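# Clear the desk into the closet and close it

## Task

Move every item that sits on the desk onto the closet's shelves, then close the closet completely, release everything and back the robot away. The robot must stay upright and not end leaning. Items or a door that stay put only because the robot holds them do not count.

## Robot and tools

ROBOT. TidyBot++: a base 0.54 m long, 0.50 m wide and 0.38 m tall on four driven casters, carrying one seven-joint arm with a two-finger gripper. The shoulder is 0.12 m ahead of the base centre and 0.68 m above the floor. Arm links are 0.42 m (upper arm), 0.31 m (forearm) and 0.31 m (wrist to hand point). The arm starts folded with the hand pointing down; folded, the hand reaches up to 0.08 m past the base's front and the elbow up to 1.15 m high. base_camera is fixed at the front of the base, about 0.34 m up, looking forward and down (644x364 images). wrist_camera is a fisheye on the hand that looks along it (644x476).

FRAMES. Base frame: origin on the floor under the base centre, x forward, y left, z up. hand_pose is reported in it: the point between the finger pads; its z axis runs out along the fingers, and the pads close along its y axis. The odometry frame is the base frame where the scene began; heading is positive to the left, -3.142 to 3.142. base_tilt is in degrees, positive when leaning forward or right, with a fixed bias of up to about 1 degree. Odometry counts wheel turns only, so wheel slip looks like travel and drift builds up; trust camera images.

execute_actions. Arguments: actions, a list holding zero or one action; cameras, a list of "base_camera", "wrist_camera" or "all" (omitted, null or ["all"] gives both; [] gives none). An empty list only reports state and images. An action may have:
- base: exactly one key, each a relative move from where the last reported state placed the base. translate_m: metres straight, forward positive, -2 to 2. strafe_m: metres sideways, left positive, -2 to 2. rotate_rad: radians in place, counter-clockwise seen from above positive, -6.3 to 6.3.
- joints: absolute targets, by name, in radians: joint_1_rad (any angle; spins the arm about vertical, positive is clockwise from above, opposite to heading), joint_2_rad (shoulder, -2.249 to 2.249), joint_3_rad (any angle), joint_4_rad (elbow, -2.579 to 2.579), joint_5_rad (any angle), joint_6_rad (wrist, -2.099 to 2.099), joint_7_rad (any angle; hand down, positive is counter-clockwise from above, and at 1.57 the fingers open toward the robot's left and right). gripper_pos is unitless, 0 fully open to 1 fully closed; pad gap about 85 x (1 - gripper_pos) mm. Unlimited joints go the short way round, so turn them in steps below half a revolution.
- speeds: caps for this action only, keyed translate_m or strafe_m (0.05 to 0.5 m/s) and rotate_rad (0.1 to 1.57 rad/s); defaults are the maxima.
All motions start together. A base move needing more than 8.667 s, any action over 15 s, an unknown key or an out-of-range number rejects the whole call and nothing moves. Joints left out may still be pushing toward older targets.

Arm geometry with joint_1_rad 0, joint_3_rad 3.14, joint_5_rad 0 (near the start): the arm is in the vertical x-z plane. Angles from vertical (forward positive): upper arm joint_2_rad, forearm joint_2_rad - joint_4_rad, hand that minus joint_6_rad. Reach ahead of the shoulder is the sum of length x sin(angle); height above it, the sum of length x cos(angle). A downward hand reaches at most about 0.94 m above the floor, and only near the base.

Other tools. wait(seconds, 0 to 10) commands nothing and returns state and images. zoom_image(camera, region [x0, y0, x1, y1] in pixels from the top-left, at most 504 by 504) enlarges part of that camera's latest full image. read_manual(section, "licences") returns licence text only. finished_scene(scene: the current scene's number) ends the scene irreversibly once the last command has been held, and reports success; the goal must hold by then.

RESULTS. base_status and joint_status: "done" (for the base, wheels turned the full amount, even if they slipped); "off_target" (stopped short, may keep pushing); "contact_stop" or "time_out" (target dropped, holds in place); "not_followed" with "joint command not followed" and a "cause:" line (arm targets withheld, usually to prevent self-collision; they may be retried on later actions); "limit_stop_at_motor_heat" (resend the target). A blocked base may say "done" while short of target. on_its_own lists motion you did not command. motor_effort gives percent of maximum, positive toward larger joint values, peak in brackets; readings are noisy and biased. For the gripper at 1, "done" means empty and "off_target" means something is held. Warning lines: ARM HIT, MOTOR HOT, OVER-TEMPERATURE FAULT, torque fault. The "pictures" line names the images in order.

ACCURACY. Friction leaves joints slightly off and the hand a centimetre or two out; correct by sending last command + (desired - measured). Held objects make the arm sag; never send a loaded joint the angle it currently reads.

AVOID. Dropping or slamming objects, or the door. Driving while the arm is caught on something about 0.8 m or higher (tipping). Strong sideways pushes with a raised hand, which can lift wheels; retract the arm or back off to level the robot. Driving the arm into things, which can trip a torque fault (joints 1-4 104.5 N m, 5-7 51.3 N m) that freezes the arm for 10 s. Holding heavy loads for long, which heats motors. Remember the simulation keeps running while you deliberate, and loose objects may get small random nudges.

Each tool is called after "Emit:" by a JSON object that holds its "fn" and its "kwargs".

## Session

Emit:
{"fn": "execute_actions", "kwargs": {"actions": []}}

Scene clock: 0.00 s.
base_odometry: x=+0.000 y=+0.000 heading=+0.000 (m, m, rad; odometry frame)
base_tilt: forward=+0.2 right=-0.3 (deg)
base_status: not commanded
joint_positions: joint_1_rad=+0.014 joint_2_rad=-0.379 joint_3_rad=+3.127 joint_4_rad=-2.556 joint_5_rad=+0.029 joint_6_rad=-0.892 joint_7_rad=+1.531 gripper_pos=+0.000
joint_status: not commanded
motor_effort: joint_1_rad=+0 joint_2_rad=-2 joint_3_rad=+1 joint_4_rad=+18 joint_5_rad=+1 joint_6_rad=+3 joint_7_rad=+0 (%)
hand_pose: x=+0.2443 y=-0.0064 z=+0.5833 quat_wxyz=(+0.014, +0.999, -0.012, +0.037) (m; base frame)
pictures: base_camera, wrist_camera
Images, in order (width x height): base_camera 644x364, wrist_camera 644x476.

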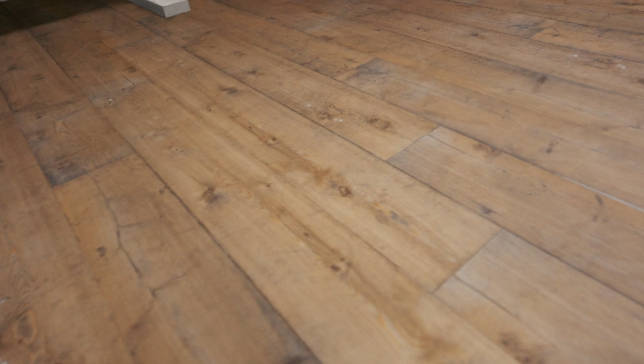

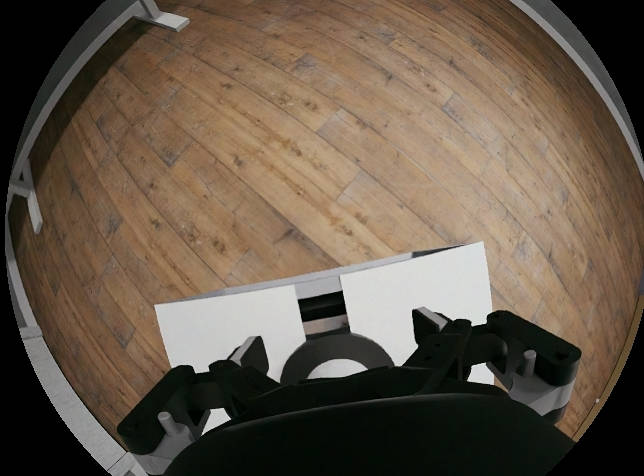

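Emit:
{"fn": "execute_actions", "kwargs": {"actions": [{"joints":{"joint_2_rad":-0.4,"joint_4_rad":-1.4,"joint_6_rad":-0.85,"joint_1_rad":-0.8}}], "cameras": ["wrist_camera"]}}

Scene clock: 3.93 s.
base_odometry: x=+0.000 y=+0.000 heading=+0.000 (m, m, rad; odometry frame)
base_tilt: forward=+0.2 right=-0.3 (deg)
base_status: not commanded
joint_positions: joint_1_rad=-0.786 joint_2_rad=-0.387 joint_3_rad=+3.127 joint_4_rad=-1.422 joint_5_rad=+0.029 joint_6_rad=-0.882 joint_7_rad=+1.531 gripper_pos=+0.000
joint_status: all done
motor_effort: joint_1_rad=+0(0) joint_2_rad=-6(7) joint_3_rad=+1(1) joint_4_rad=+21(22) joint_5_rad=+1(1) joint_6_rad=+8(9) joint_7_rad=+0(1) (%)
hand_pose: x=+0.4031 y=+0.2873 z=+1.1267 quat_wxyz=(-0.219, +0.759, +0.305, +0.532) (m; base frame)
pictures: wrist_camera
camera_calibration (this result's frames):
wrist_camera: T_world_to_cam=[[0.660979, -0.740187, -0.12341, 0.0896633], [-0.315794, -0.125187, -0.940533, 1.27727], [0.680721, 0.660644, -0.316493, 0.0238344], [0, 0, 0, 1]] pos_world=[0.327865, 0.21052, 1.21992]
Images, in order (width x height): wrist_camera 644x476.

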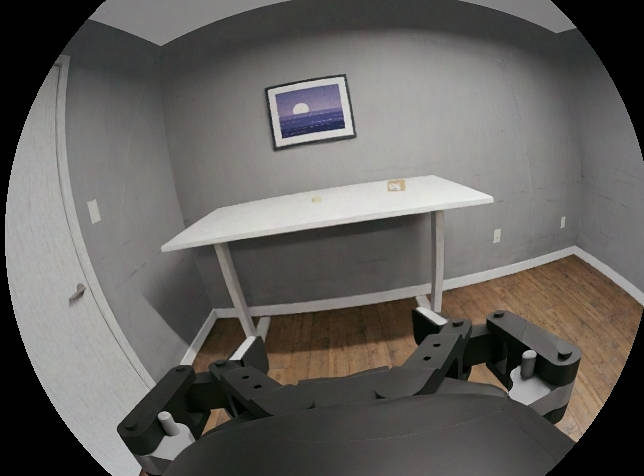

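Emit:
{"fn": "zoom_image", "kwargs": {"camera": "wrist_camera", "region": [260, 150, 460, 250]}}

Emit:
{"fn": "execute_actions", "kwargs": {"actions": [{"joints":{"joint_1_rad":-2.9}}], "cameras": ["wrist_camera"]}}

Emit:
{"fn": "execute_actions", "kwargs": {"actions": [{"joints":{"joint_1_rad":1.5}}], "cameras": ["wrist_camera"]}}

Region (260, 150, 460, 250) of wrist_camera's 644x476 image, scaled by 2.520.

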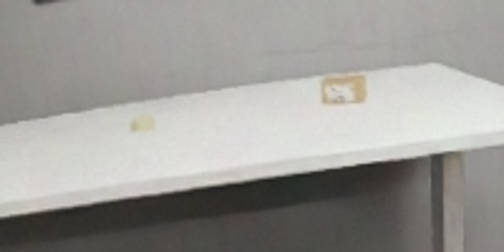

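Scene clock: 8.77 s.
base_odometry: x=+0.000 y=+0.000 heading=+0.000 (m, m, rad; odometry frame)
base_tilt: forward=+0.2 right=-0.3 (deg)
base_status: not commanded
joint_positions: joint_1_rad=-2.887 joint_2_rad=-0.387 joint_3_rad=+3.127 joint_4_rad=-1.422 joint_5_rad=+0.029 joint_6_rad=-0.882 joint_7_rad=+1.531 gripper_pos=+0.000
joint_status: all done
motor_effort: joint_1_rad=+0(0) joint_2_rad=-6(6) joint_3_rad=+0(2) joint_4_rad=+21(20) joint_5_rad=+1(1) joint_6_rad=+8(9) joint_7_rad=+0(0) (%)
hand_pose: x=-0.2725 y=+0.0997 z=+1.1267 quat_wxyz=(-0.570, +0.112, +0.810, +0.074) (m; base frame)
pictures: wrist_camera
camera_calibration (this result's frames):
wrist_camera: T_world_to_cam=[[0.30415, 0.944597, -0.12341, 0.132126], [0.267733, -0.209087, -0.940533, 1.20783], [-0.914227, 0.253022, -0.316493, 0.213633], [0, 0, 0, 1]] pos_world=[-0.168253, 0.0736813, 1.21992]
Images, in order (width x height): wrist_camera 644x476.

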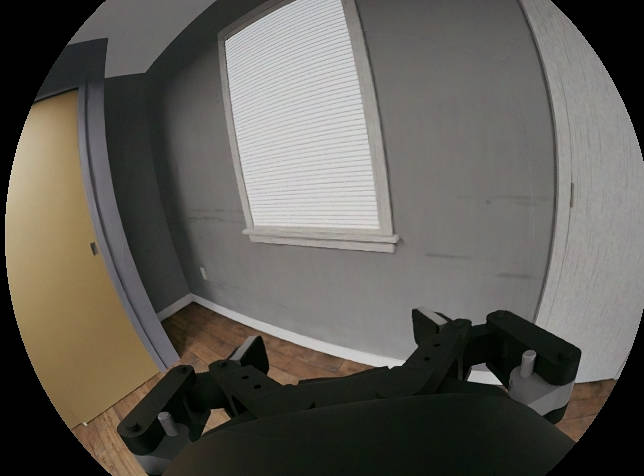

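Scene clock: 11.80 s.
base_odometry: x=+0.000 y=+0.000 heading=+0.000 (m, m, rad; odometry frame)
base_tilt: forward=+0.3 right=-0.3 (deg)
base_status: not commanded
joint_positions: joint_1_rad=-4.770 joint_2_rad=-0.387 joint_3_rad=+3.127 joint_4_rad=-1.422 joint_5_rad=+0.029 joint_6_rad=-0.882 joint_7_rad=+1.531 gripper_pos=+0.000
joint_status: all done
motor_effort: joint_1_rad=+0(1) joint_2_rad=-5(6) joint_3_rad=+0(1) joint_4_rad=+21(21) joint_5_rad=+1(1) joint_6_rad=+9(8) joint_7_rad=-1(0) (%)
hand_pose: x=+0.1444 y=-0.4032 z=+1.1267 quat_wxyz=(-0.396, -0.589, +0.568, -0.417) (m; base frame)
pictures: wrist_camera
camera_calibration (this result's frames):
wrist_camera: T_world_to_cam=[[-0.992355, -0.000783431, -0.12341, 0.28641], [0.116714, 0.319023, -0.940533, 1.2258], [0.0401076, -0.947746, -0.316493, 0.100067], [0, 0, 0, 1]] pos_world=[0.137139, -0.295997, 1.21992]
Images, in order (width x height): wrist_camera 644x476.

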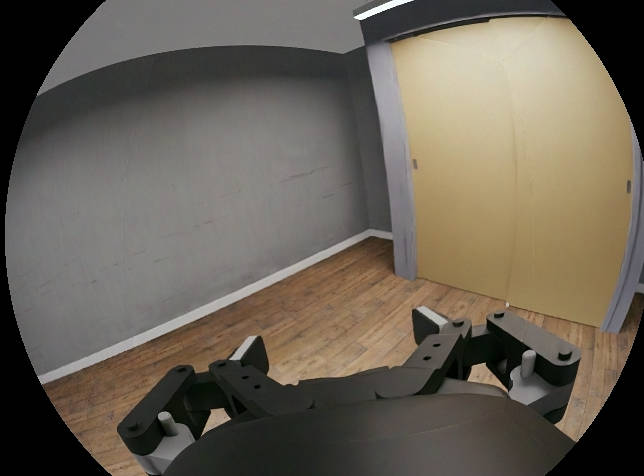

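Emit:
{"fn": "execute_actions", "kwargs": {"actions": [{"base":{"rotate_rad":-2.2},"joints":{"joint_1_rad":0.0}}]}}

Scene clock: 15.97 s.
base_odometry: x=+0.000 y=+0.000 heading=-2.199 (m, m, rad; odometry frame)
base_tilt: forward=+0.3 right=-0.3 (deg)
base_status: done
joint_positions: joint_1_rad=-6.267 joint_2_rad=-0.389 joint_3_rad=+3.127 joint_4_rad=-1.422 joint_5_rad=+0.029 joint_6_rad=-0.882 joint_7_rad=+1.531 gripper_pos=+0.000
joint_status: all done
motor_effort: joint_1_rad=+0(0) joint_2_rad=-5(6) joint_3_rad=+0(2) joint_4_rad=+21(20) joint_5_rad=+1(2) joint_6_rad=+8(9) joint_7_rad=-1(0) (%)
hand_pose: x=+0.5223 y=-0.0044 z=+1.1273 quat_wxyz=(-0.006, -0.817, +0.015, -0.576) (m; base frame)
pictures: base_camera, wrist_camera
camera_calibration (this result's frames):
wrist_camera: T_world_to_cam=[[-0.0720821, -0.989723, -0.123499, 0.176958], [-0.308092, 0.13986, -0.94102, 1.27669], [0.948622, -0.0297818, -0.315007, -0.0090626], [0, 0, 0, 1]] pos_world=[0.414689, -0.00368756, 1.22039]
Images, in order (width x height): base_camera 644x364, wrist_camera 644x476.

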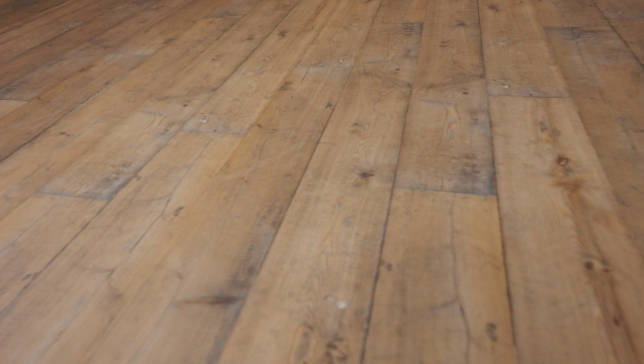

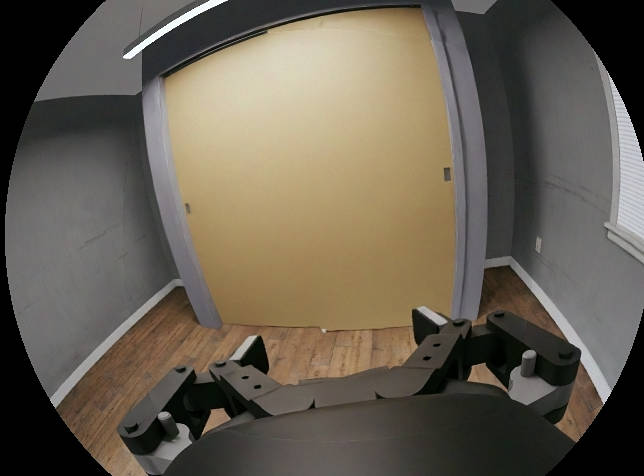

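Emit:
{"fn": "execute_actions", "kwargs": {"actions": [{"base":{"rotate_rad":-0.26}}], "cameras": []}}

Emit:
{"fn": "execute_actions", "kwargs": {"actions": [{"base":{"translate_m":0.9},"joints":{"joint_6_rad":-0.65}}]}}

Scene clock: 21.63 s.
base_odometry: x=+0.000 y=+0.000 heading=-2.458 (m, m, rad; odometry frame)
base_tilt: forward=+0.3 right=-0.3 (deg)
base_status: done
joint_positions: joint_1_rad=-6.272 joint_2_rad=-0.389 joint_3_rad=+3.127 joint_4_rad=-1.422 joint_5_rad=+0.029 joint_6_rad=-0.882 joint_7_rad=+1.531 gripper_pos=+0.000
joint_status: not commanded
motor_effort: joint_1_rad=+0(1) joint_2_rad=-5(5) joint_3_rad=+1(3) joint_4_rad=+21(21) joint_5_rad=+1(2) joint_6_rad=+8(9) joint_7_rad=-1(0) (%)
hand_pose: x=+0.5223 y=-0.0025 z=+1.1273 quat_wxyz=(-0.005, -0.817, +0.013, -0.576) (m; base frame)
pictures: none
No camera images: the call's "cameras" was empty. Leave "cameras" out to get every camera's image.

Scene clock: 24.80 s.
base_odometry: x=-0.699 y=-0.568 heading=-2.459 (m, m, rad; odometry frame)
base_tilt: forward=+0.3 right=-0.3 (deg)
base_status: done
joint_positions: joint_1_rad=-6.272 joint_2_rad=-0.397 joint_3_rad=+3.127 joint_4_rad=-1.412 joint_5_rad=+0.029 joint_6_rad=-0.664 joint_7_rad=+1.531 gripper_pos=+0.000
joint_status: all done
motor_effort: joint_1_rad=+0(0) joint_2_rad=-5(9) joint_3_rad=+1(1) joint_4_rad=+21(23) joint_5_rad=+1(2) joint_6_rad=+9(9) joint_7_rad=+0(1) (%)
hand_pose: x=+0.5327 y=-0.0007 z=+1.2021 quat_wxyz=(-0.002, -0.744, +0.010, -0.668) (m; base frame)
pictures: base_camera, wrist_camera
camera_calibration (this result's frames):
wrist_camera: T_world_to_cam=[[-0.0306858, -0.990755, -0.132144, 0.178948], [-0.0813468, 0.134243, -0.987604, 1.28493], [0.996213, -0.0195559, -0.0847141, -0.297455], [0, 0, 0, 1]] pos_world=[0.406345, -0.0010165, 1.26745]
Images, in order (width x height): base_camera 644x364, wrist_camera 644x476.

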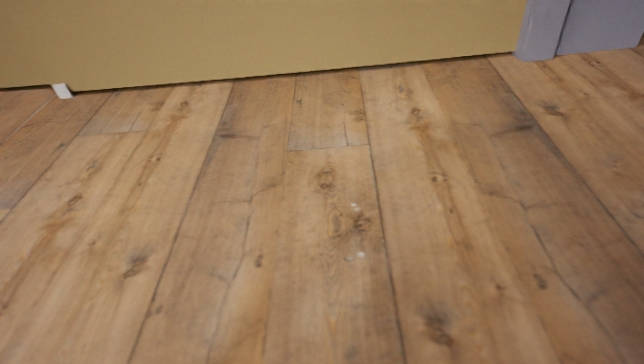

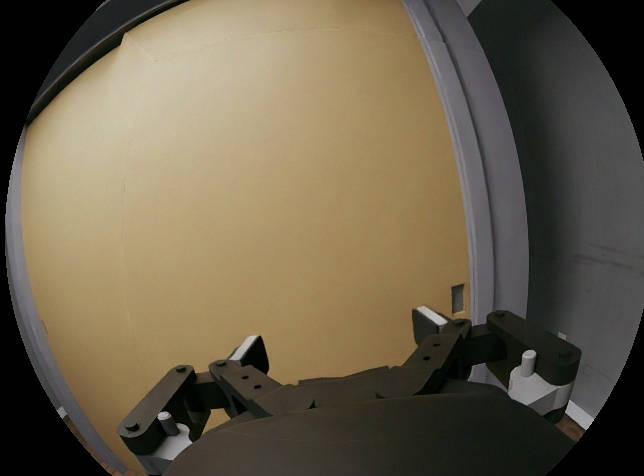

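Emit:
{"fn": "execute_actions", "kwargs": {"actions": [{"base":{"strafe_m":-0.3},"joints":{"joint_2_rad":-0.3,"joint_4_rad":-2.07,"joint_6_rad":0.2,"gripper_pos":1.0,"joint_7_rad":1.6}}]}}

Scene clock: 31.03 s.
base_odometry: x=-0.888 y=-0.335 heading=-2.459 (m, m, rad; odometry frame)
base_tilt: forward=+0.3 right=-0.3 (deg)
base_status: done
joint_positions: joint_1_rad=-6.273 joint_2_rad=-0.313 joint_3_rad=+3.128 joint_4_rad=-2.047 joint_5_rad=+0.029 joint_6_rad=+0.168 joint_7_rad=+1.573 gripper_pos=+0.999
joint_status: all done
motor_effort: joint_1_rad=+0(1) joint_2_rad=-9(12) joint_3_rad=+1(3) joint_4_rad=+22(24) joint_5_rad=+1(2) joint_6_rad=+9(10) joint_7_rad=+0(0) (%)
hand_pose: x=+0.6108 y=+0.0057 z=+1.0324 quat_wxyz=(-0.010, -0.705, -0.015, -0.709) (m; base frame)
pictures: base_camera, wrist_camera
camera_calibration (this result's frames):
wrist_camera: T_world_to_cam=[[0.00834439, -0.996045, -0.0884546, 0.0963081], [0.0269886, 0.0886498, -0.995697, 1.06532], [0.999601, 0.00592122, 0.0276216, -0.507744], [0, 0, 0, 1]] pos_world=[0.477987, 0.00449358, 1.08328]
Images, in order (width x height): base_camera 644x364, wrist_camera 644x476.

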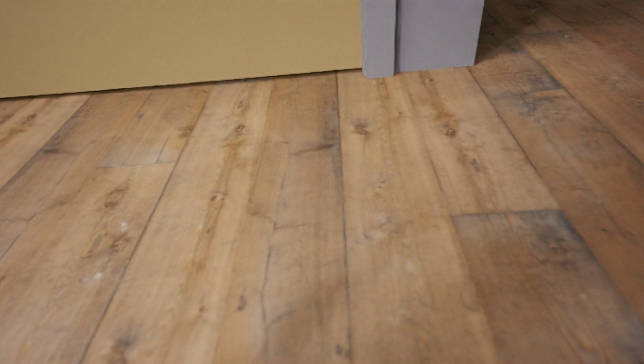

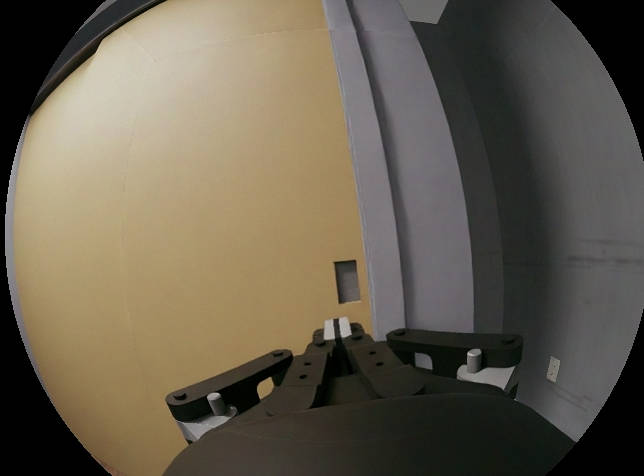

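Emit:
{"fn": "execute_actions", "kwargs": {"actions": [{"base":{"strafe_m":-0.024},"joints":{"joint_4_rad":-2.16,"joint_6_rad":0.29}}], "cameras": []}}

Emit:
{"fn": "execute_actions", "kwargs": {"actions": [{"base":{"translate_m":0.27}}]}}

Scene clock: 34.53 s.
base_odometry: x=-0.903 y=-0.316 heading=-2.458 (m, m, rad; odometry frame)
base_tilt: forward=+0.3 right=-0.3 (deg)
base_status: done
joint_positions: joint_1_rad=-6.274 joint_2_rad=-0.312 joint_3_rad=+3.128 joint_4_rad=-2.140 joint_5_rad=+0.029 joint_6_rad=+0.256 joint_7_rad=+1.573 gripper_pos=+0.999
joint_status: all done
motor_effort: joint_1_rad=+0(1) joint_2_rad=-9(11) joint_3_rad=+0(2) joint_4_rad=+23(25) joint_5_rad=+1(0) joint_6_rad=+9(10) joint_7_rad=+0(1) (%)
hand_pose: x=+0.6049 y=+0.0066 z=+1.0016 quat_wxyz=(-0.008, -0.708, -0.016, -0.706) (m; base frame)
pictures: none
No camera images: the call's "cameras" was empty. Leave "cameras" out to get every camera's image.

Scene clock: 36.37 s.
base_odometry: x=-1.113 y=-0.487 heading=-2.459 (m, m, rad; odometry frame)
base_tilt: forward=+0.3 right=-0.3 (deg)
base_status: done
joint_positions: joint_1_rad=-6.274 joint_2_rad=-0.300 joint_3_rad=+3.128 joint_4_rad=-2.141 joint_5_rad=+0.029 joint_6_rad=+0.259 joint_7_rad=+1.573 gripper_pos=+0.999
joint_status: not commanded
motor_effort: joint_1_rad=+0(0) joint_2_rad=-9(13) joint_3_rad=+1(1) joint_4_rad=+23(24) joint_5_rad=+0(1) joint_6_rad=+9(9) joint_7_rad=-1(0) (%)
hand_pose: x=+0.6087 y=+0.0066 z=+0.9964 quat_wxyz=(-0.008, -0.711, -0.016, -0.703) (m; base frame)
pictures: base_camera, wrist_camera
camera_calibration (this result's frames):
wrist_camera: T_world_to_cam=[[0.010178, -0.995946, -0.0893792, 0.0938569], [0.0110986, 0.0894908, -0.995926, 1.03934], [0.999887, 0.00914455, 0.0119645, -0.489198], [0, 0, 0, 1]] pos_world=[0.476652, 0.00493852, 1.04935]
Images, in order (width x height): base_camera 644x364, wrist_camera 644x476.

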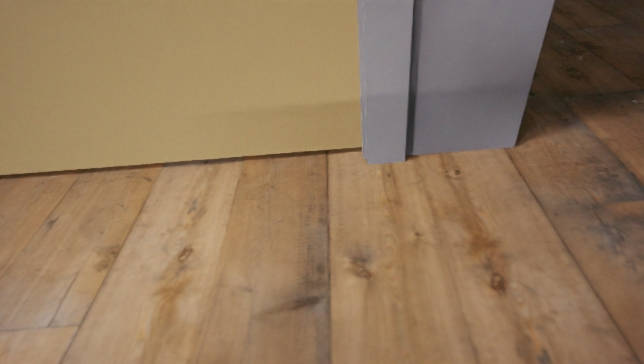

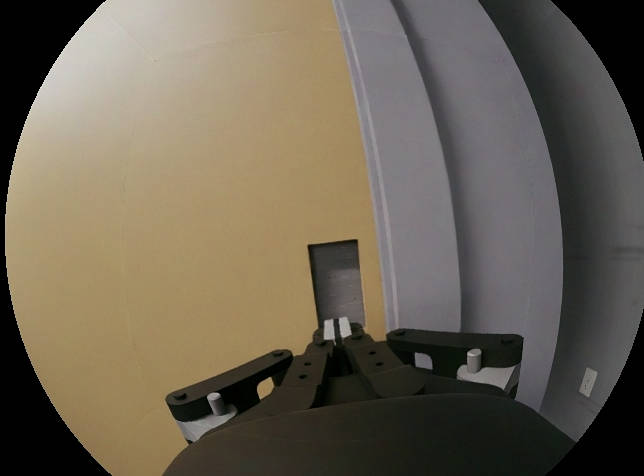

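Emit:
{"fn": "execute_actions", "kwargs": {"actions": [{"base":{"translate_m":0.065},"speeds":{"translate_m":0.08}}]}}

Scene clock: 39.37 s.
base_odometry: x=-1.164 y=-0.528 heading=-2.459 (m, m, rad; odometry frame)
base_tilt: forward=+0.3 right=-0.3 (deg)
base_status: done
joint_positions: joint_1_rad=-6.274 joint_2_rad=-0.300 joint_3_rad=+3.128 joint_4_rad=-2.141 joint_5_rad=+0.029 joint_6_rad=+0.259 joint_7_rad=+1.573 gripper_pos=+0.999
joint_status: not commanded
motor_effort: joint_1_rad=-1(1) joint_2_rad=-10(13) joint_3_rad=+1(1) joint_4_rad=+23(24) joint_5_rad=+1(0) joint_6_rad=+9(9) joint_7_rad=-1(0) (%)
hand_pose: x=+0.6087 y=+0.0066 z=+0.9965 quat_wxyz=(-0.008, -0.711, -0.016, -0.703) (m; base frame)
pictures: base_camera, wrist_camera
camera_calibration (this result's frames):
wrist_camera: T_world_to_cam=[[0.0101874, -0.995945, -0.0893802, 0.0938546], [0.0111713, 0.0894926, -0.995925, 1.03931], [0.999886, 0.00914737, 0.0120377, -0.489274], [0, 0, 0, 1]] pos_world=[0.476651, 0.00493887, 1.04936]
Images, in order (width x height): base_camera 644x364, wrist_camera 644x476.

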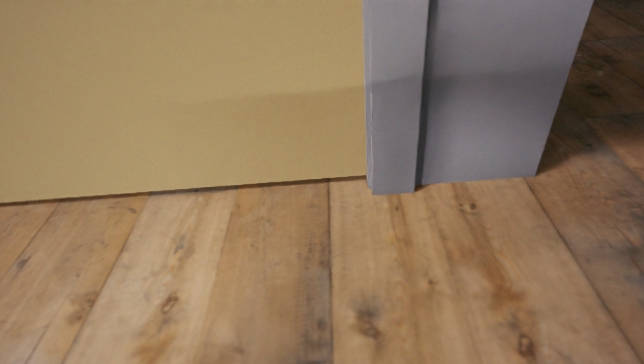

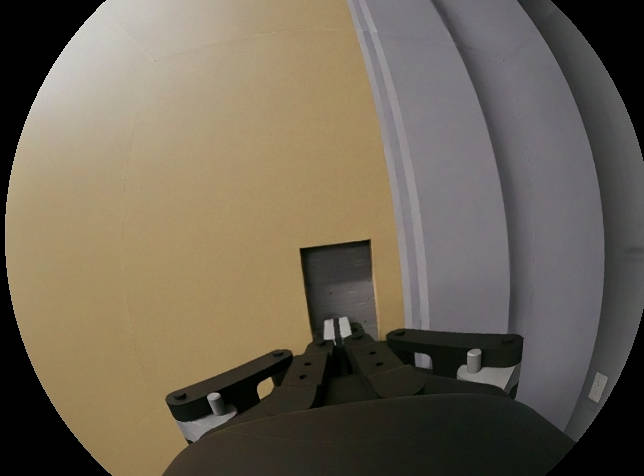

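Emit:
{"fn": "execute_actions", "kwargs": {"actions": [{"base":{"translate_m":0.02},"speeds":{"translate_m":0.05}}]}}

Emit:
{"fn": "execute_actions", "kwargs": {"actions": [{"base":{"strafe_m":0.06},"speeds":{"strafe_m":0.05}}]}}

Scene clock: 41.63 s.
base_odometry: x=-1.179 y=-0.540 heading=-2.459 (m, m, rad; odometry frame)
base_tilt: forward=+0.3 right=-0.3 (deg)
base_status: done
joint_positions: joint_1_rad=-6.274 joint_2_rad=-0.328 joint_3_rad=+3.128 joint_4_rad=-2.161 joint_5_rad=+0.029 joint_6_rad=+0.260 joint_7_rad=+1.573 gripper_pos=+0.999
joint_status: not commanded
motor_effort: joint_1_rad=-1(1) joint_2_rad=-5(10) joint_3_rad=+1(2) joint_4_rad=+26(28) joint_5_rad=+1(0) joint_6_rad=+10(11) joint_7_rad=-1(1) (%)
hand_pose: x=+0.5983 y=+0.0066 z=+0.9978 quat_wxyz=(-0.008, -0.708, -0.016, -0.706) (m; base frame)
pictures: base_camera, wrist_camera
camera_calibration (this result's frames):
wrist_camera: T_world_to_cam=[[0.0108963, -0.995975, -0.0889699, 0.0932858], [0.0196141, 0.089171, -0.995823, 1.03561], [0.999748, 0.00910571, 0.0205068, -0.487257], [0, 0, 0, 1]] pos_world=[0.465806, 0.00500077, 1.04958]
Images, in order (width x height): base_camera 644x364, wrist_camera 644x476.

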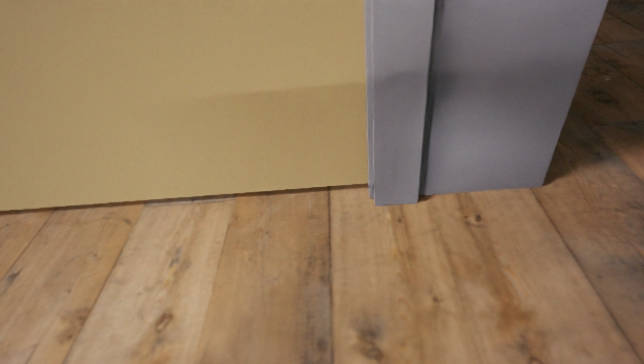

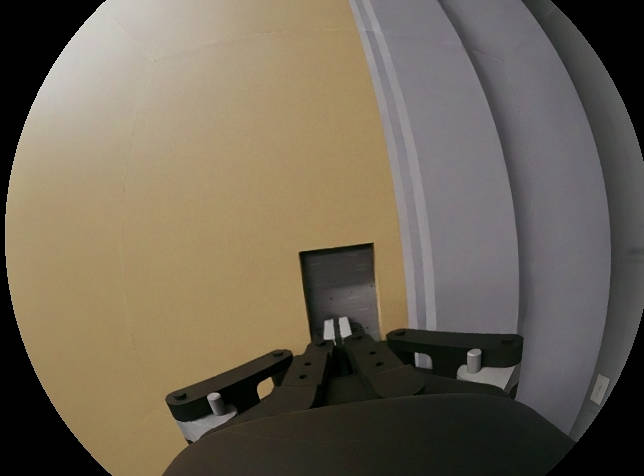

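Scene clock: 43.37 s.
base_odometry: x=-1.142 y=-0.587 heading=-2.459 (m, m, rad; odometry frame)
base_tilt: forward=+0.3 right=-0.3 (deg)
base_status: done
joint_positions: joint_1_rad=-6.274 joint_2_rad=-0.325 joint_3_rad=+3.137 joint_4_rad=-2.161 joint_5_rad=+0.029 joint_6_rad=+0.260 joint_7_rad=+1.573 gripper_pos=+0.999
joint_status: not commanded
motor_effort: joint_1_rad=+0(6) joint_2_rad=-7(8) joint_3_rad=+1(6) joint_4_rad=+24(26) joint_5_rad=+1(2) joint_6_rad=+9(10) joint_7_rad=+0(0) (%)
hand_pose: x=+0.5994 y=+0.0022 z=+0.9965 quat_wxyz=(-0.010, -0.709, -0.012, -0.705) (m; base frame)
pictures: base_camera, wrist_camera
camera_calibration (this result's frames):
wrist_camera: T_world_to_cam=[[0.0033621, -0.995776, -0.0917574, 0.0960753], [0.01766, 0.0918027, -0.995621, 1.03566], [0.999838, 0.00172694, 0.017894, -0.485719], [0, 0, 0, 1]] pos_world=[0.467028, 0.00143194, 1.04863]
Images, in order (width x height): base_camera 644x364, wrist_camera 644x476.

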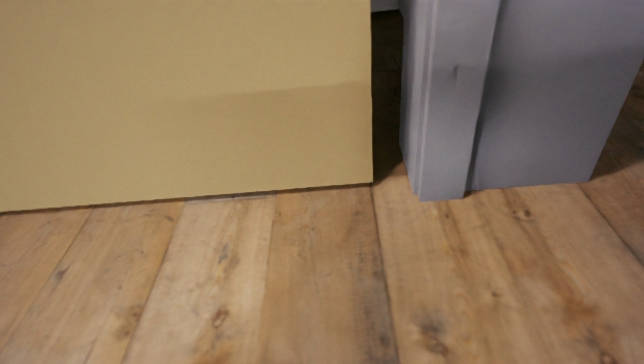

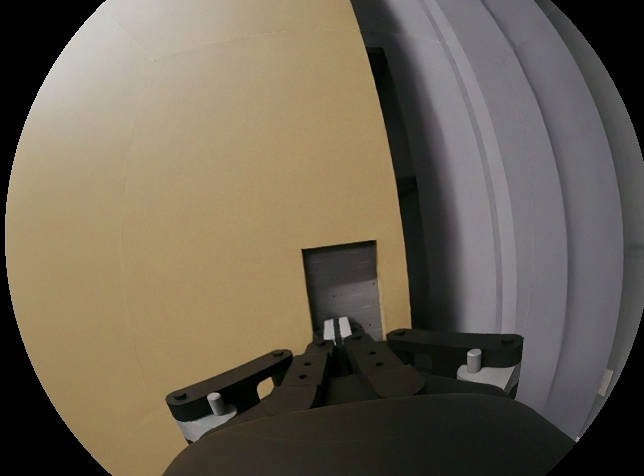

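Door slides easily. Continue.

Emit:
{"fn": "execute_actions", "kwargs": {"actions": [{"base":{"strafe_m":0.5},"speeds":{"strafe_m":0.15}}]}}

Scene clock: 48.57 s.
base_odometry: x=-0.826 y=-0.975 heading=-2.459 (m, m, rad; odometry frame)
base_tilt: forward=+0.3 right=-0.3 (deg)
base_status: done
joint_positions: joint_1_rad=-6.287 joint_2_rad=-0.318 joint_3_rad=+3.129 joint_4_rad=-2.161 joint_5_rad=+0.029 joint_6_rad=+0.261 joint_7_rad=+1.573 gripper_pos=+0.999
joint_status: not commanded
motor_effort: joint_1_rad=+1(10) joint_2_rad=-9(10) joint_3_rad=+2(11) joint_4_rad=+23(25) joint_5_rad=+0(3) joint_6_rad=+9(10) joint_7_rad=+0(0) (%)
hand_pose: x=+0.6014 y=+0.0127 z=+0.9932 quat_wxyz=(-0.004, -0.711, -0.020, -0.703) (m; base frame)
pictures: base_camera, wrist_camera
camera_calibration (this result's frames):
wrist_camera: T_world_to_cam=[[0.02281, -0.995731, -0.08944, 0.09217], [0.00916844, 0.0896678, -0.99593, 1.03678], [0.999698, 0.0218972, 0.0111746, -0.481163], [0, 0, 0, 1]] pos_world=[0.46941, 0.00934674, 1.04618]
Images, in order (width x height): base_camera 644x364, wrist_camera 644x476.

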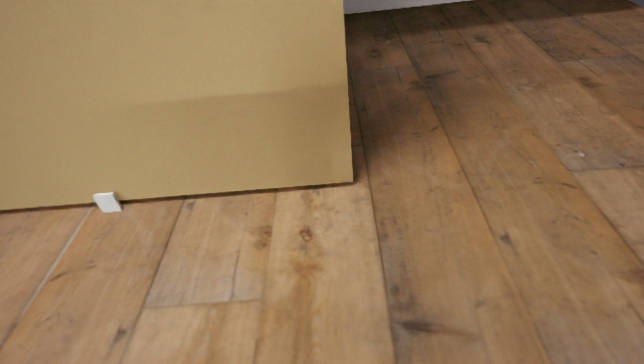

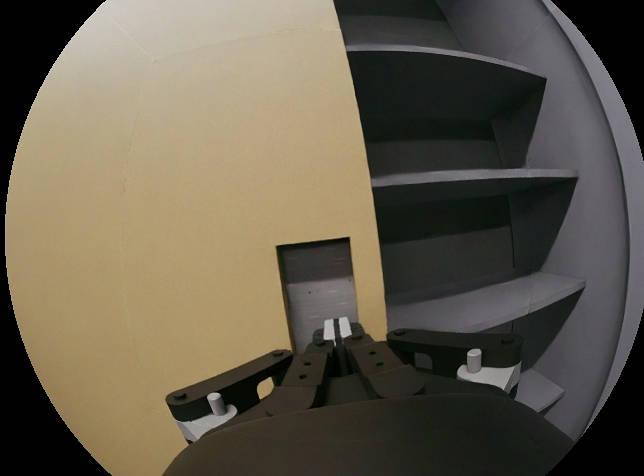

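Emit:
{"fn": "execute_actions", "kwargs": {"actions": [{"base":{"translate_m":-0.12}}], "cameras": []}}

Emit:
{"fn": "execute_actions", "kwargs": {"actions": [{"base":{"translate_m":-1.95},"joints":{"joint_1_rad":-3.16,"joint_2_rad":-0.3,"joint_4_rad":-1.3,"joint_6_rad":-1.1,"gripper_pos":0}}]}}

Scene clock: 58.60 s.
base_odometry: x=-0.733 y=-0.899 heading=-2.459 (m, m, rad; odometry frame)
base_tilt: forward=+0.3 right=-0.3 (deg)
base_status: done
joint_positions: joint_1_rad=-6.287 joint_2_rad=-0.308 joint_3_rad=+3.129 joint_4_rad=-2.161 joint_5_rad=+0.029 joint_6_rad=+0.261 joint_7_rad=+1.573 gripper_pos=+0.999
joint_status: not commanded
motor_effort: joint_1_rad=+0(2) joint_2_rad=-9(12) joint_3_rad=+1(3) joint_4_rad=+22(25) joint_5_rad=+1(0) joint_6_rad=+9(9) joint_7_rad=+0(1) (%)
hand_pose: x=+0.6042 y=+0.0126 z=+0.9888 quat_wxyz=(-0.004, -0.714, -0.020, -0.700) (m; base frame)
pictures: none
No camera images: the call's "cameras" was empty. Leave "cameras" out to get every camera's image.

Scene clock: 63.87 s.
base_odometry: x=+0.781 y=+0.331 heading=-2.459 (m, m, rad; odometry frame)
base_tilt: forward=+0.2 right=-0.3 (deg)
base_status: done
joint_positions: joint_1_rad=-3.173 joint_2_rad=-0.299 joint_3_rad=+3.129 joint_4_rad=-1.326 joint_5_rad=+0.029 joint_6_rad=-1.068 joint_7_rad=+1.573 gripper_pos=+0.000
joint_status: all done
motor_effort: joint_1_rad=+0(2) joint_2_rad=-7(12) joint_3_rad=+0(2) joint_4_rad=+20(23) joint_5_rad=+1(1) joint_6_rad=+8(9) joint_7_rad=+0(2) (%)
hand_pose: x=-0.2953 y=-0.0129 z=+1.0909 quat_wxyz=(-0.500, -0.020, +0.866, +0.006) (m; base frame)
pictures: base_camera, wrist_camera
camera_calibration (this result's frames):
wrist_camera: T_world_to_cam=[[0.0321031, 0.996535, -0.0767302, 0.110476], [0.478779, -0.0827214, -0.87403, 1.14804], [-0.877348, -0.00867775, -0.479776, 0.395619], [0, 0, 0, 1]] pos_world=[-0.206108, -0.011693, 1.2017]
Images, in order (width x height): base_camera 644x364, wrist_camera 644x476.

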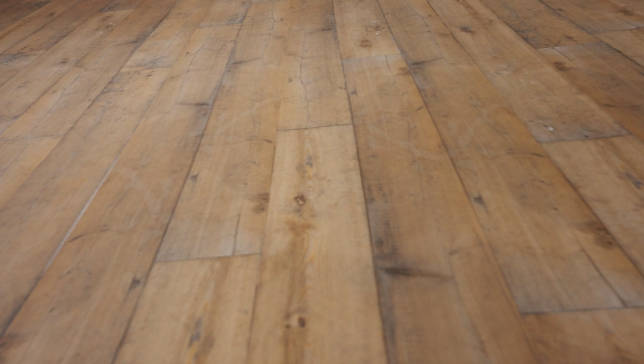

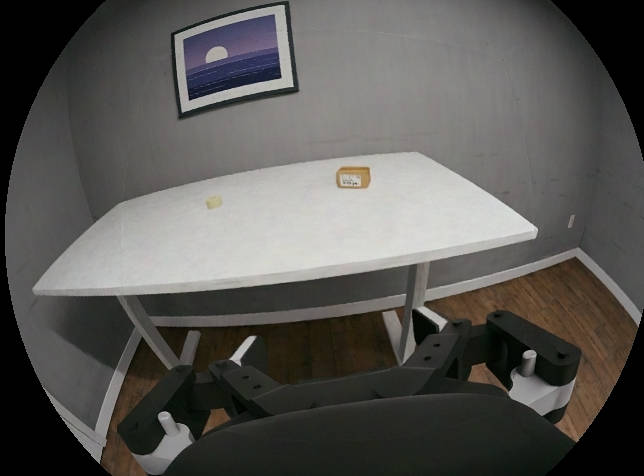

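Emit:
{"fn": "zoom_image", "kwargs": {"camera": "wrist_camera", "region": [180, 140, 400, 240]}}

Region (180, 140, 400, 240) of wrist_camera's 644x476 image, scaled by 2.291; it fills the top 229 rows of this view, and the rest is white.

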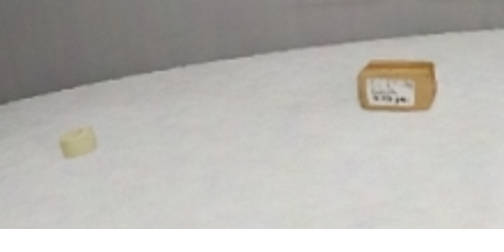

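Emit:
{"fn": "execute_actions", "kwargs": {"actions": [{"base":{"strafe_m":0.72},"joints":{"joint_1_rad":-4.40,"joint_2_rad":0.35,"joint_4_rad":-0.71,"joint_6_rad":-0.94}}], "cameras": ["wrist_camera"]}}

Emit:
{"fn": "execute_actions", "kwargs": {"actions": [{"base":{"translate_m":-0.8}}], "cameras": ["wrist_camera"]}}

Scene clock: 81.10 s.
base_odometry: x=+1.235 y=-0.228 heading=-2.459 (m, m, rad; odometry frame)
base_tilt: forward=+0.2 right=-0.3 (deg)
base_status: done
joint_positions: joint_1_rad=-4.391 joint_2_rad=+0.337 joint_3_rad=+3.129 joint_4_rad=-0.736 joint_5_rad=+0.029 joint_6_rad=-0.974 joint_7_rad=+1.573 gripper_pos=+0.000
joint_status: all done
motor_effort: joint_1_rad=-1(3) joint_2_rad=-31(32) joint_3_rad=+0(3) joint_4_rad=+21(21) joint_5_rad=+1(2) joint_6_rad=+8(8) joint_7_rad=+0(1) (%)
hand_pose: x=-0.0990 y=-0.6566 z=+1.0868 quat_wxyz=(-0.428, -0.504, +0.689, -0.296) (m; base frame)
pictures: wrist_camera
camera_calibration (this result's frames):
wrist_camera: T_world_to_cam=[[-0.925727, 0.368096, -0.086809, 0.24883], [0.23451, 0.378617, -0.895352, 1.29918], [-0.296708, -0.849208, -0.436818, 0.0191793], [0, 0, 0, 1]] pos_world=[-0.0686316, -0.567198, 1.1932]
Images, in order (width x height): wrist_camera 644x476.

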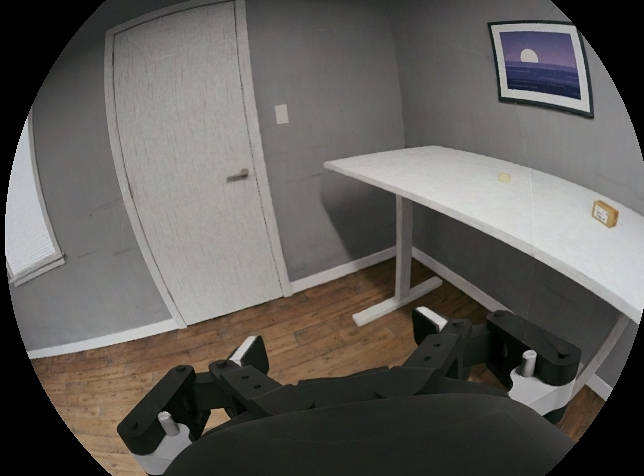

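Scene clock: 84.07 s.
base_odometry: x=+1.856 y=+0.277 heading=-2.459 (m, m, rad; odometry frame)
base_tilt: forward=+0.2 right=-0.3 (deg)
base_status: done
joint_positions: joint_1_rad=-4.397 joint_2_rad=+0.338 joint_3_rad=+3.129 joint_4_rad=-0.735 joint_5_rad=+0.029 joint_6_rad=-0.972 joint_7_rad=+1.573 gripper_pos=+0.000
joint_status: not commanded
motor_effort: joint_1_rad=+0(3) joint_2_rad=-31(31) joint_3_rad=+0(2) joint_4_rad=+21(21) joint_5_rad=+2(1) joint_6_rad=+8(8) joint_7_rad=-1(0) (%)
hand_pose: x=-0.0956 y=-0.6585 z=+1.0867 quat_wxyz=(-0.428, -0.506, +0.688, -0.298) (m; base frame)
pictures: wrist_camera
camera_calibration (this result's frames):
wrist_camera: T_world_to_cam=[[-0.927741, 0.362976, -0.0868647, 0.249086], [0.232178, 0.379062, -0.895771, 1.29952], [-0.292216, -0.851211, -0.435947, 0.0166729], [0, 0, 0, 1]] pos_world=[-0.0657607, -0.568818, 1.19297]
Images, in order (width x height): wrist_camera 644x476.

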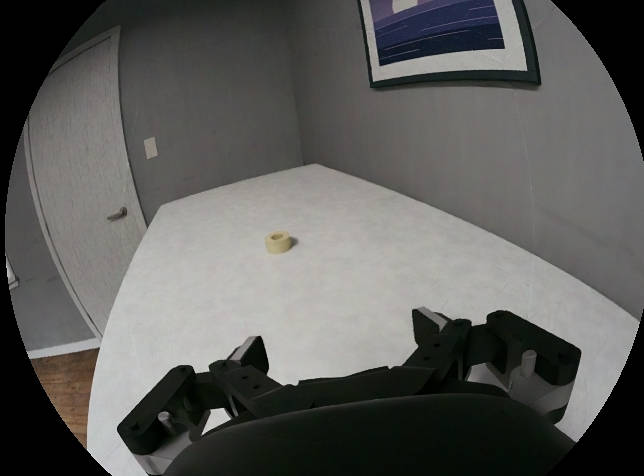

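Emit:
{"fn": "execute_actions", "kwargs": {"actions": [{"joints":{"joint_2_rad":-0.09,"joint_4_rad":-1.38,"joint_6_rad":-0.70}}], "cameras": ["wrist_camera"]}}

Scene clock: 87.67 s.
base_odometry: x=+1.856 y=+0.277 heading=-2.459 (m, m, rad; odometry frame)
base_tilt: forward=+0.2 right=-0.3 (deg)
base_status: not commanded
joint_positions: joint_1_rad=-4.397 joint_2_rad=-0.079 joint_3_rad=+3.129 joint_4_rad=-1.355 joint_5_rad=+0.029 joint_6_rad=-0.734 joint_7_rad=+1.573 gripper_pos=+0.000
joint_status: all done
motor_effort: joint_1_rad=+0(0) joint_2_rad=-17(32) joint_3_rad=+1(0) joint_4_rad=+22(23) joint_5_rad=+1(1) joint_6_rad=+8(9) joint_7_rad=+0(0) (%)
hand_pose: x=-0.0490 y=-0.5227 z=+1.0605 quat_wxyz=(-0.441, -0.504, +0.677, -0.305) (m; base frame)
pictures: wrist_camera
camera_calibration (this result's frames):
wrist_camera: T_world_to_cam=[[-0.931774, 0.353834, -0.0812348, 0.229856], [0.213234, 0.352309, -0.911268, 1.21528], [-0.293818, -0.866418, -0.403722, 0.0923105], [0, 0, 0, 1]] pos_world=[-0.0178434, -0.429508, 1.16339]
Images, in order (width x height): wrist_camera 644x476.

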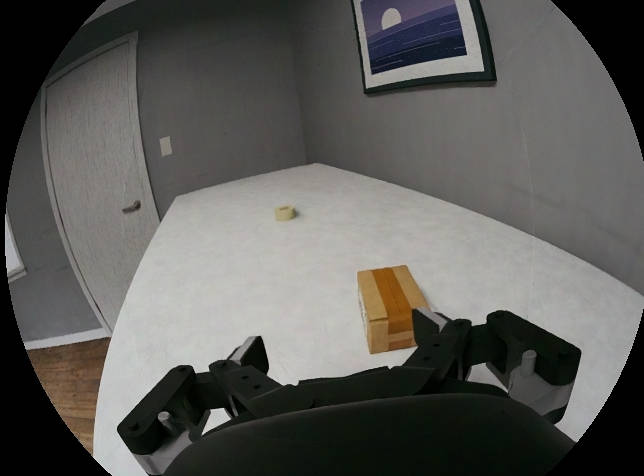

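Emit:
{"fn": "execute_actions", "kwargs": {"actions": [{"base":{"translate_m":-0.061}}], "cameras": []}}

Emit:
{"fn": "execute_actions", "kwargs": {"actions": [{"joints":{"joint_2_rad":0.115,"joint_4_rad":-1.40,"joint_6_rad":-0.49}}], "cameras": ["wrist_camera"]}}

Scene clock: 94.87 s.
base_odometry: x=+1.904 y=+0.315 heading=-2.459 (m, m, rad; odometry frame)
base_tilt: forward=+0.2 right=-0.3 (deg)
base_status: done
joint_positions: joint_1_rad=-4.397 joint_2_rad=-0.080 joint_3_rad=+3.129 joint_4_rad=-1.355 joint_5_rad=+0.029 joint_6_rad=-0.733 joint_7_rad=+1.573 gripper_pos=+0.000
joint_status: not commanded
motor_effort: joint_1_rad=+0(2) joint_2_rad=-17(19) joint_3_rad=+1(2) joint_4_rad=+22(23) joint_5_rad=+1(2) joint_6_rad=+8(8) joint_7_rad=-1(0) (%)
hand_pose: x=-0.0489 y=-0.5226 z=+1.0613 quat_wxyz=(-0.442, -0.504, +0.677, -0.306) (m; base frame)
pictures: none
No camera images: the call's "cameras" was empty. Leave "cameras" out to get every camera's image.

Scene clock: 96.33 s.
base_odometry: x=+1.904 y=+0.315 heading=-2.459 (m, m, rad; odometry frame)
base_tilt: forward=+0.2 right=-0.3 (deg)
base_status: not commanded
joint_positions: joint_1_rad=-4.397 joint_2_rad=+0.121 joint_3_rad=+3.129 joint_4_rad=-1.382 joint_5_rad=+0.029 joint_6_rad=-0.524 joint_7_rad=+1.573 gripper_pos=+0.000
joint_status: all done
motor_effort: joint_1_rad=+0(0) joint_2_rad=-25(28) joint_3_rad=+0(1) joint_4_rad=+23(24) joint_5_rad=+1(1) joint_6_rad=+8(9) joint_7_rad=-1(0) (%)
hand_pose: x=-0.0766 y=-0.6133 z=+0.9840 quat_wxyz=(-0.434, -0.508, +0.679, -0.303) (m; base frame)
pictures: wrist_camera
camera_calibration (this result's frames):
wrist_camera: T_world_to_cam=[[-0.933378, 0.349467, -0.0817248, 0.227665], [0.216866, 0.367747, -0.904285, 1.18625], [-0.285964, -0.861763, -0.419034, -0.00668769], [0, 0, 0, 1]] pos_world=[-0.0466718, -0.521564, 1.08851]
Images, in order (width x height): wrist_camera 644x476.

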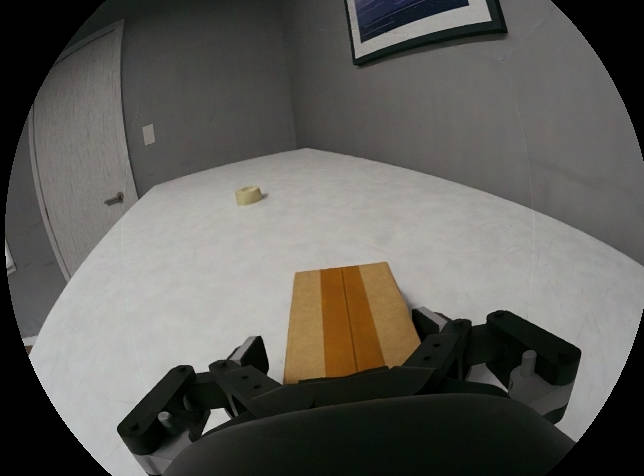

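Emit:
{"fn": "execute_actions", "kwargs": {"actions": [{"joints":{"gripper_pos":1.0}}], "cameras": ["wrist_camera"]}}

Emit:
{"fn": "execute_actions", "kwargs": {"actions": [{"joints":{"joint_2_rad":-0.15,"joint_4_rad":-1.38,"joint_6_rad":-0.78}}], "cameras": ["wrist_camera"]}}

Scene clock: 98.73 s.
base_odometry: x=+1.904 y=+0.315 heading=-2.459 (m, m, rad; odometry frame)
base_tilt: forward=+0.2 right=-0.3 (deg)
base_status: not commanded
joint_positions: joint_1_rad=-4.397 joint_2_rad=+0.120 joint_3_rad=+3.129 joint_4_rad=-1.382 joint_5_rad=+0.029 joint_6_rad=-0.522 joint_7_rad=+1.573 gripper_pos=+0.346
joint_status: gripper_pos off_target (ended at +0.346, target +1.000)
motor_effort: joint_1_rad=+0(0) joint_2_rad=-25(26) joint_3_rad=+0(0) joint_4_rad=+23(24) joint_5_rad=+1(2) joint_6_rad=+9(9) joint_7_rad=+0(1) (%)
hand_pose: x=-0.0766 y=-0.6134 z=+0.9845 quat_wxyz=(-0.434, -0.508, +0.679, -0.304) (m; base frame)
pictures: wrist_camera
camera_calibration (this result's frames):
wrist_camera: T_world_to_cam=[[-0.933436, 0.349292, -0.081812, 0.227702], [0.216374, 0.366256, -0.905008, 1.18655], [-0.286148, -0.862468, -0.417454, -0.00851317], [0, 0, 0, 1]] pos_world=[-0.0466286, -0.521458, 1.08891]
Images, in order (width x height): wrist_camera 644x476.

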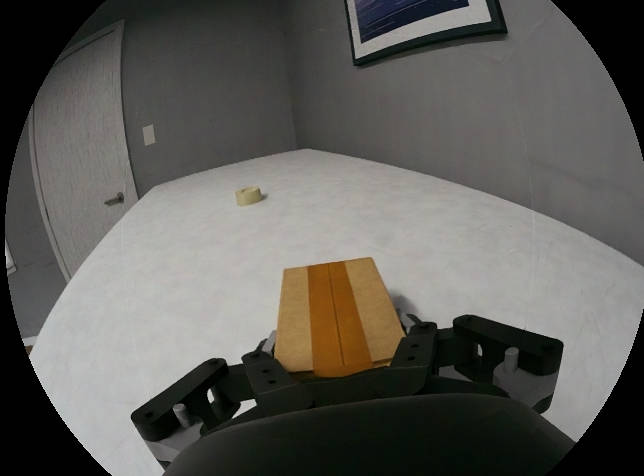

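Scene clock: 100.27 s.
base_odometry: x=+1.904 y=+0.315 heading=-2.459 (m, m, rad; odometry frame)
base_tilt: forward=+0.2 right=-0.3 (deg)
base_status: not commanded
joint_positions: joint_1_rad=-4.397 joint_2_rad=-0.152 joint_3_rad=+3.129 joint_4_rad=-1.383 joint_5_rad=+0.029 joint_6_rad=-0.752 joint_7_rad=+1.573 gripper_pos=+0.346
joint_status: all done
motor_effort: joint_1_rad=+0(0) joint_2_rad=-15(28) joint_3_rad=+1(1) joint_4_rad=+23(25) joint_5_rad=+1(2) joint_6_rad=+9(10) joint_7_rad=+0(0) (%)
hand_pose: x=-0.0395 y=-0.4931 z=+1.0778 quat_wxyz=(-0.450, -0.499, +0.671, -0.312) (m; base frame)
pictures: wrist_camera
camera_calibration (this result's frames):
wrist_camera: T_world_to_cam=[[-0.932316, 0.352212, -0.0820523, 0.229716], [0.205406, 0.328987, -0.921725, 1.21807], [-0.297649, -0.876193, -0.379066, 0.0961372], [0, 0, 0, 1]] pos_world=[-0.00741585, -0.397404, 1.17802]
Images, in order (width x height): wrist_camera 644x476.

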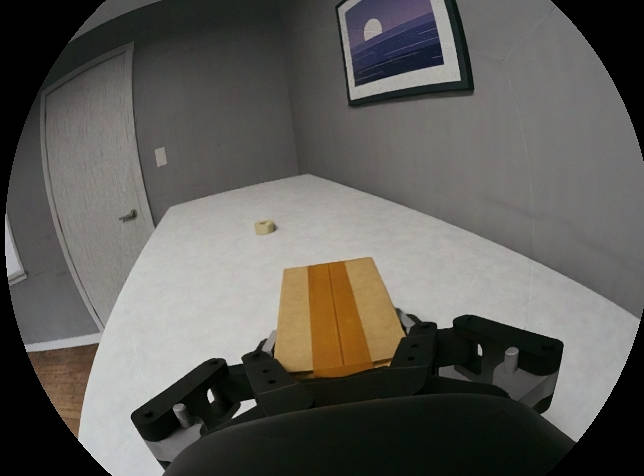

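Emit:
{"fn": "execute_actions", "kwargs": {"actions": [{"base":{"translate_m":2.0},"joints":{"joint_1_rad":-6.295}}], "cameras": []}}

Emit:
{"fn": "execute_actions", "kwargs": {"actions": [{"base":{"strafe_m":-1.05}}], "cameras": []}}

Emit:
{"fn": "execute_actions", "kwargs": {"actions": [{"base":{"translate_m":0.65}}]}}

Scene clock: 107.67 s.
base_odometry: x=+0.352 y=-0.947 heading=-2.459 (m, m, rad; odometry frame)
base_tilt: forward=+0.3 right=-0.3 (deg)
base_status: done
joint_positions: joint_1_rad=-6.284 joint_2_rad=-0.145 joint_3_rad=+3.129 joint_4_rad=-1.383 joint_5_rad=+0.029 joint_6_rad=-0.757 joint_7_rad=+1.573 gripper_pos=+0.346
joint_status: all done
motor_effort: joint_1_rad=+0(3) joint_2_rad=-16(19) joint_3_rad=+0(3) joint_4_rad=+24(25) joint_5_rad=+1(2) joint_6_rad=+9(9) joint_7_rad=-1(0) (%)
hand_pose: x=+0.6387 y=+0.0028 z=+1.0732 quat_wxyz=(-0.012, -0.840, -0.010, -0.543) (m; base frame)
pictures: none
No camera images: the call's "cameras" was empty. Leave "cameras" out to get every camera's image.

Scene clock: 111.13 s.
base_odometry: x=-0.311 y=-0.132 heading=-2.459 (m, m, rad; odometry frame)
base_tilt: forward=+0.3 right=-0.3 (deg)
base_status: done
joint_positions: joint_1_rad=-6.286 joint_2_rad=-0.145 joint_3_rad=+3.129 joint_4_rad=-1.383 joint_5_rad=+0.029 joint_6_rad=-0.757 joint_7_rad=+1.573 gripper_pos=+0.346
joint_status: not commanded
motor_effort: joint_1_rad=-1(2) joint_2_rad=-15(17) joint_3_rad=+0(2) joint_4_rad=+24(24) joint_5_rad=+1(2) joint_6_rad=+9(9) joint_7_rad=-1(0) (%)
hand_pose: x=+0.6387 y=+0.0042 z=+1.0732 quat_wxyz=(-0.011, -0.840, -0.012, -0.543) (m; base frame)
pictures: none
No camera images: the call's "cameras" was empty. Leave "cameras" out to get every camera's image.

Scene clock: 113.80 s.
base_odometry: x=-0.816 y=-0.542 heading=-2.459 (m, m, rad; odometry frame)
base_tilt: forward=+0.3 right=-0.3 (deg)
base_status: done
joint_positions: joint_1_rad=-6.286 joint_2_rad=-0.144 joint_3_rad=+3.129 joint_4_rad=-1.383 joint_5_rad=+0.029 joint_6_rad=-0.758 joint_7_rad=+1.573 gripper_pos=+0.346
joint_status: not commanded
motor_effort: joint_1_rad=+0(0) joint_2_rad=-16(19) joint_3_rad=+0(0) joint_4_rad=+24(24) joint_5_rad=+1(1) joint_6_rad=+9(10) joint_7_rad=-1(0) (%)
hand_pose: x=+0.6391 y=+0.0042 z=+1.0722 quat_wxyz=(-0.011, -0.840, -0.012, -0.542) (m; base frame)
pictures: base_camera, wrist_camera
camera_calibration (this result's frames):
wrist_camera: T_world_to_cam=[[-0.0431874, -0.995745, -0.0814009, 0.123467], [-0.389264, 0.0918091, -0.916539, 1.28539], [0.920113, -0.00789652, -0.391573, -0.0368057], [0, 0, 0, 1]] pos_world=[0.539555, 0.00464036, 1.17375]
Images, in order (width x height): base_camera 644x364, wrist_camera 644x476.

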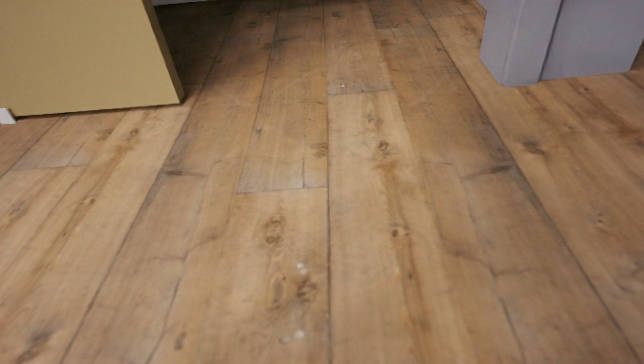

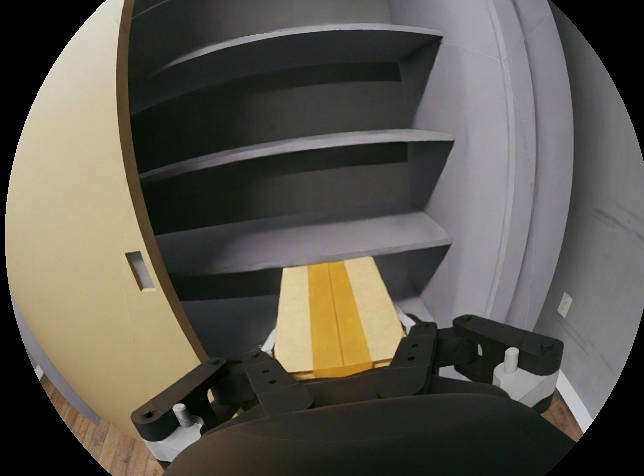

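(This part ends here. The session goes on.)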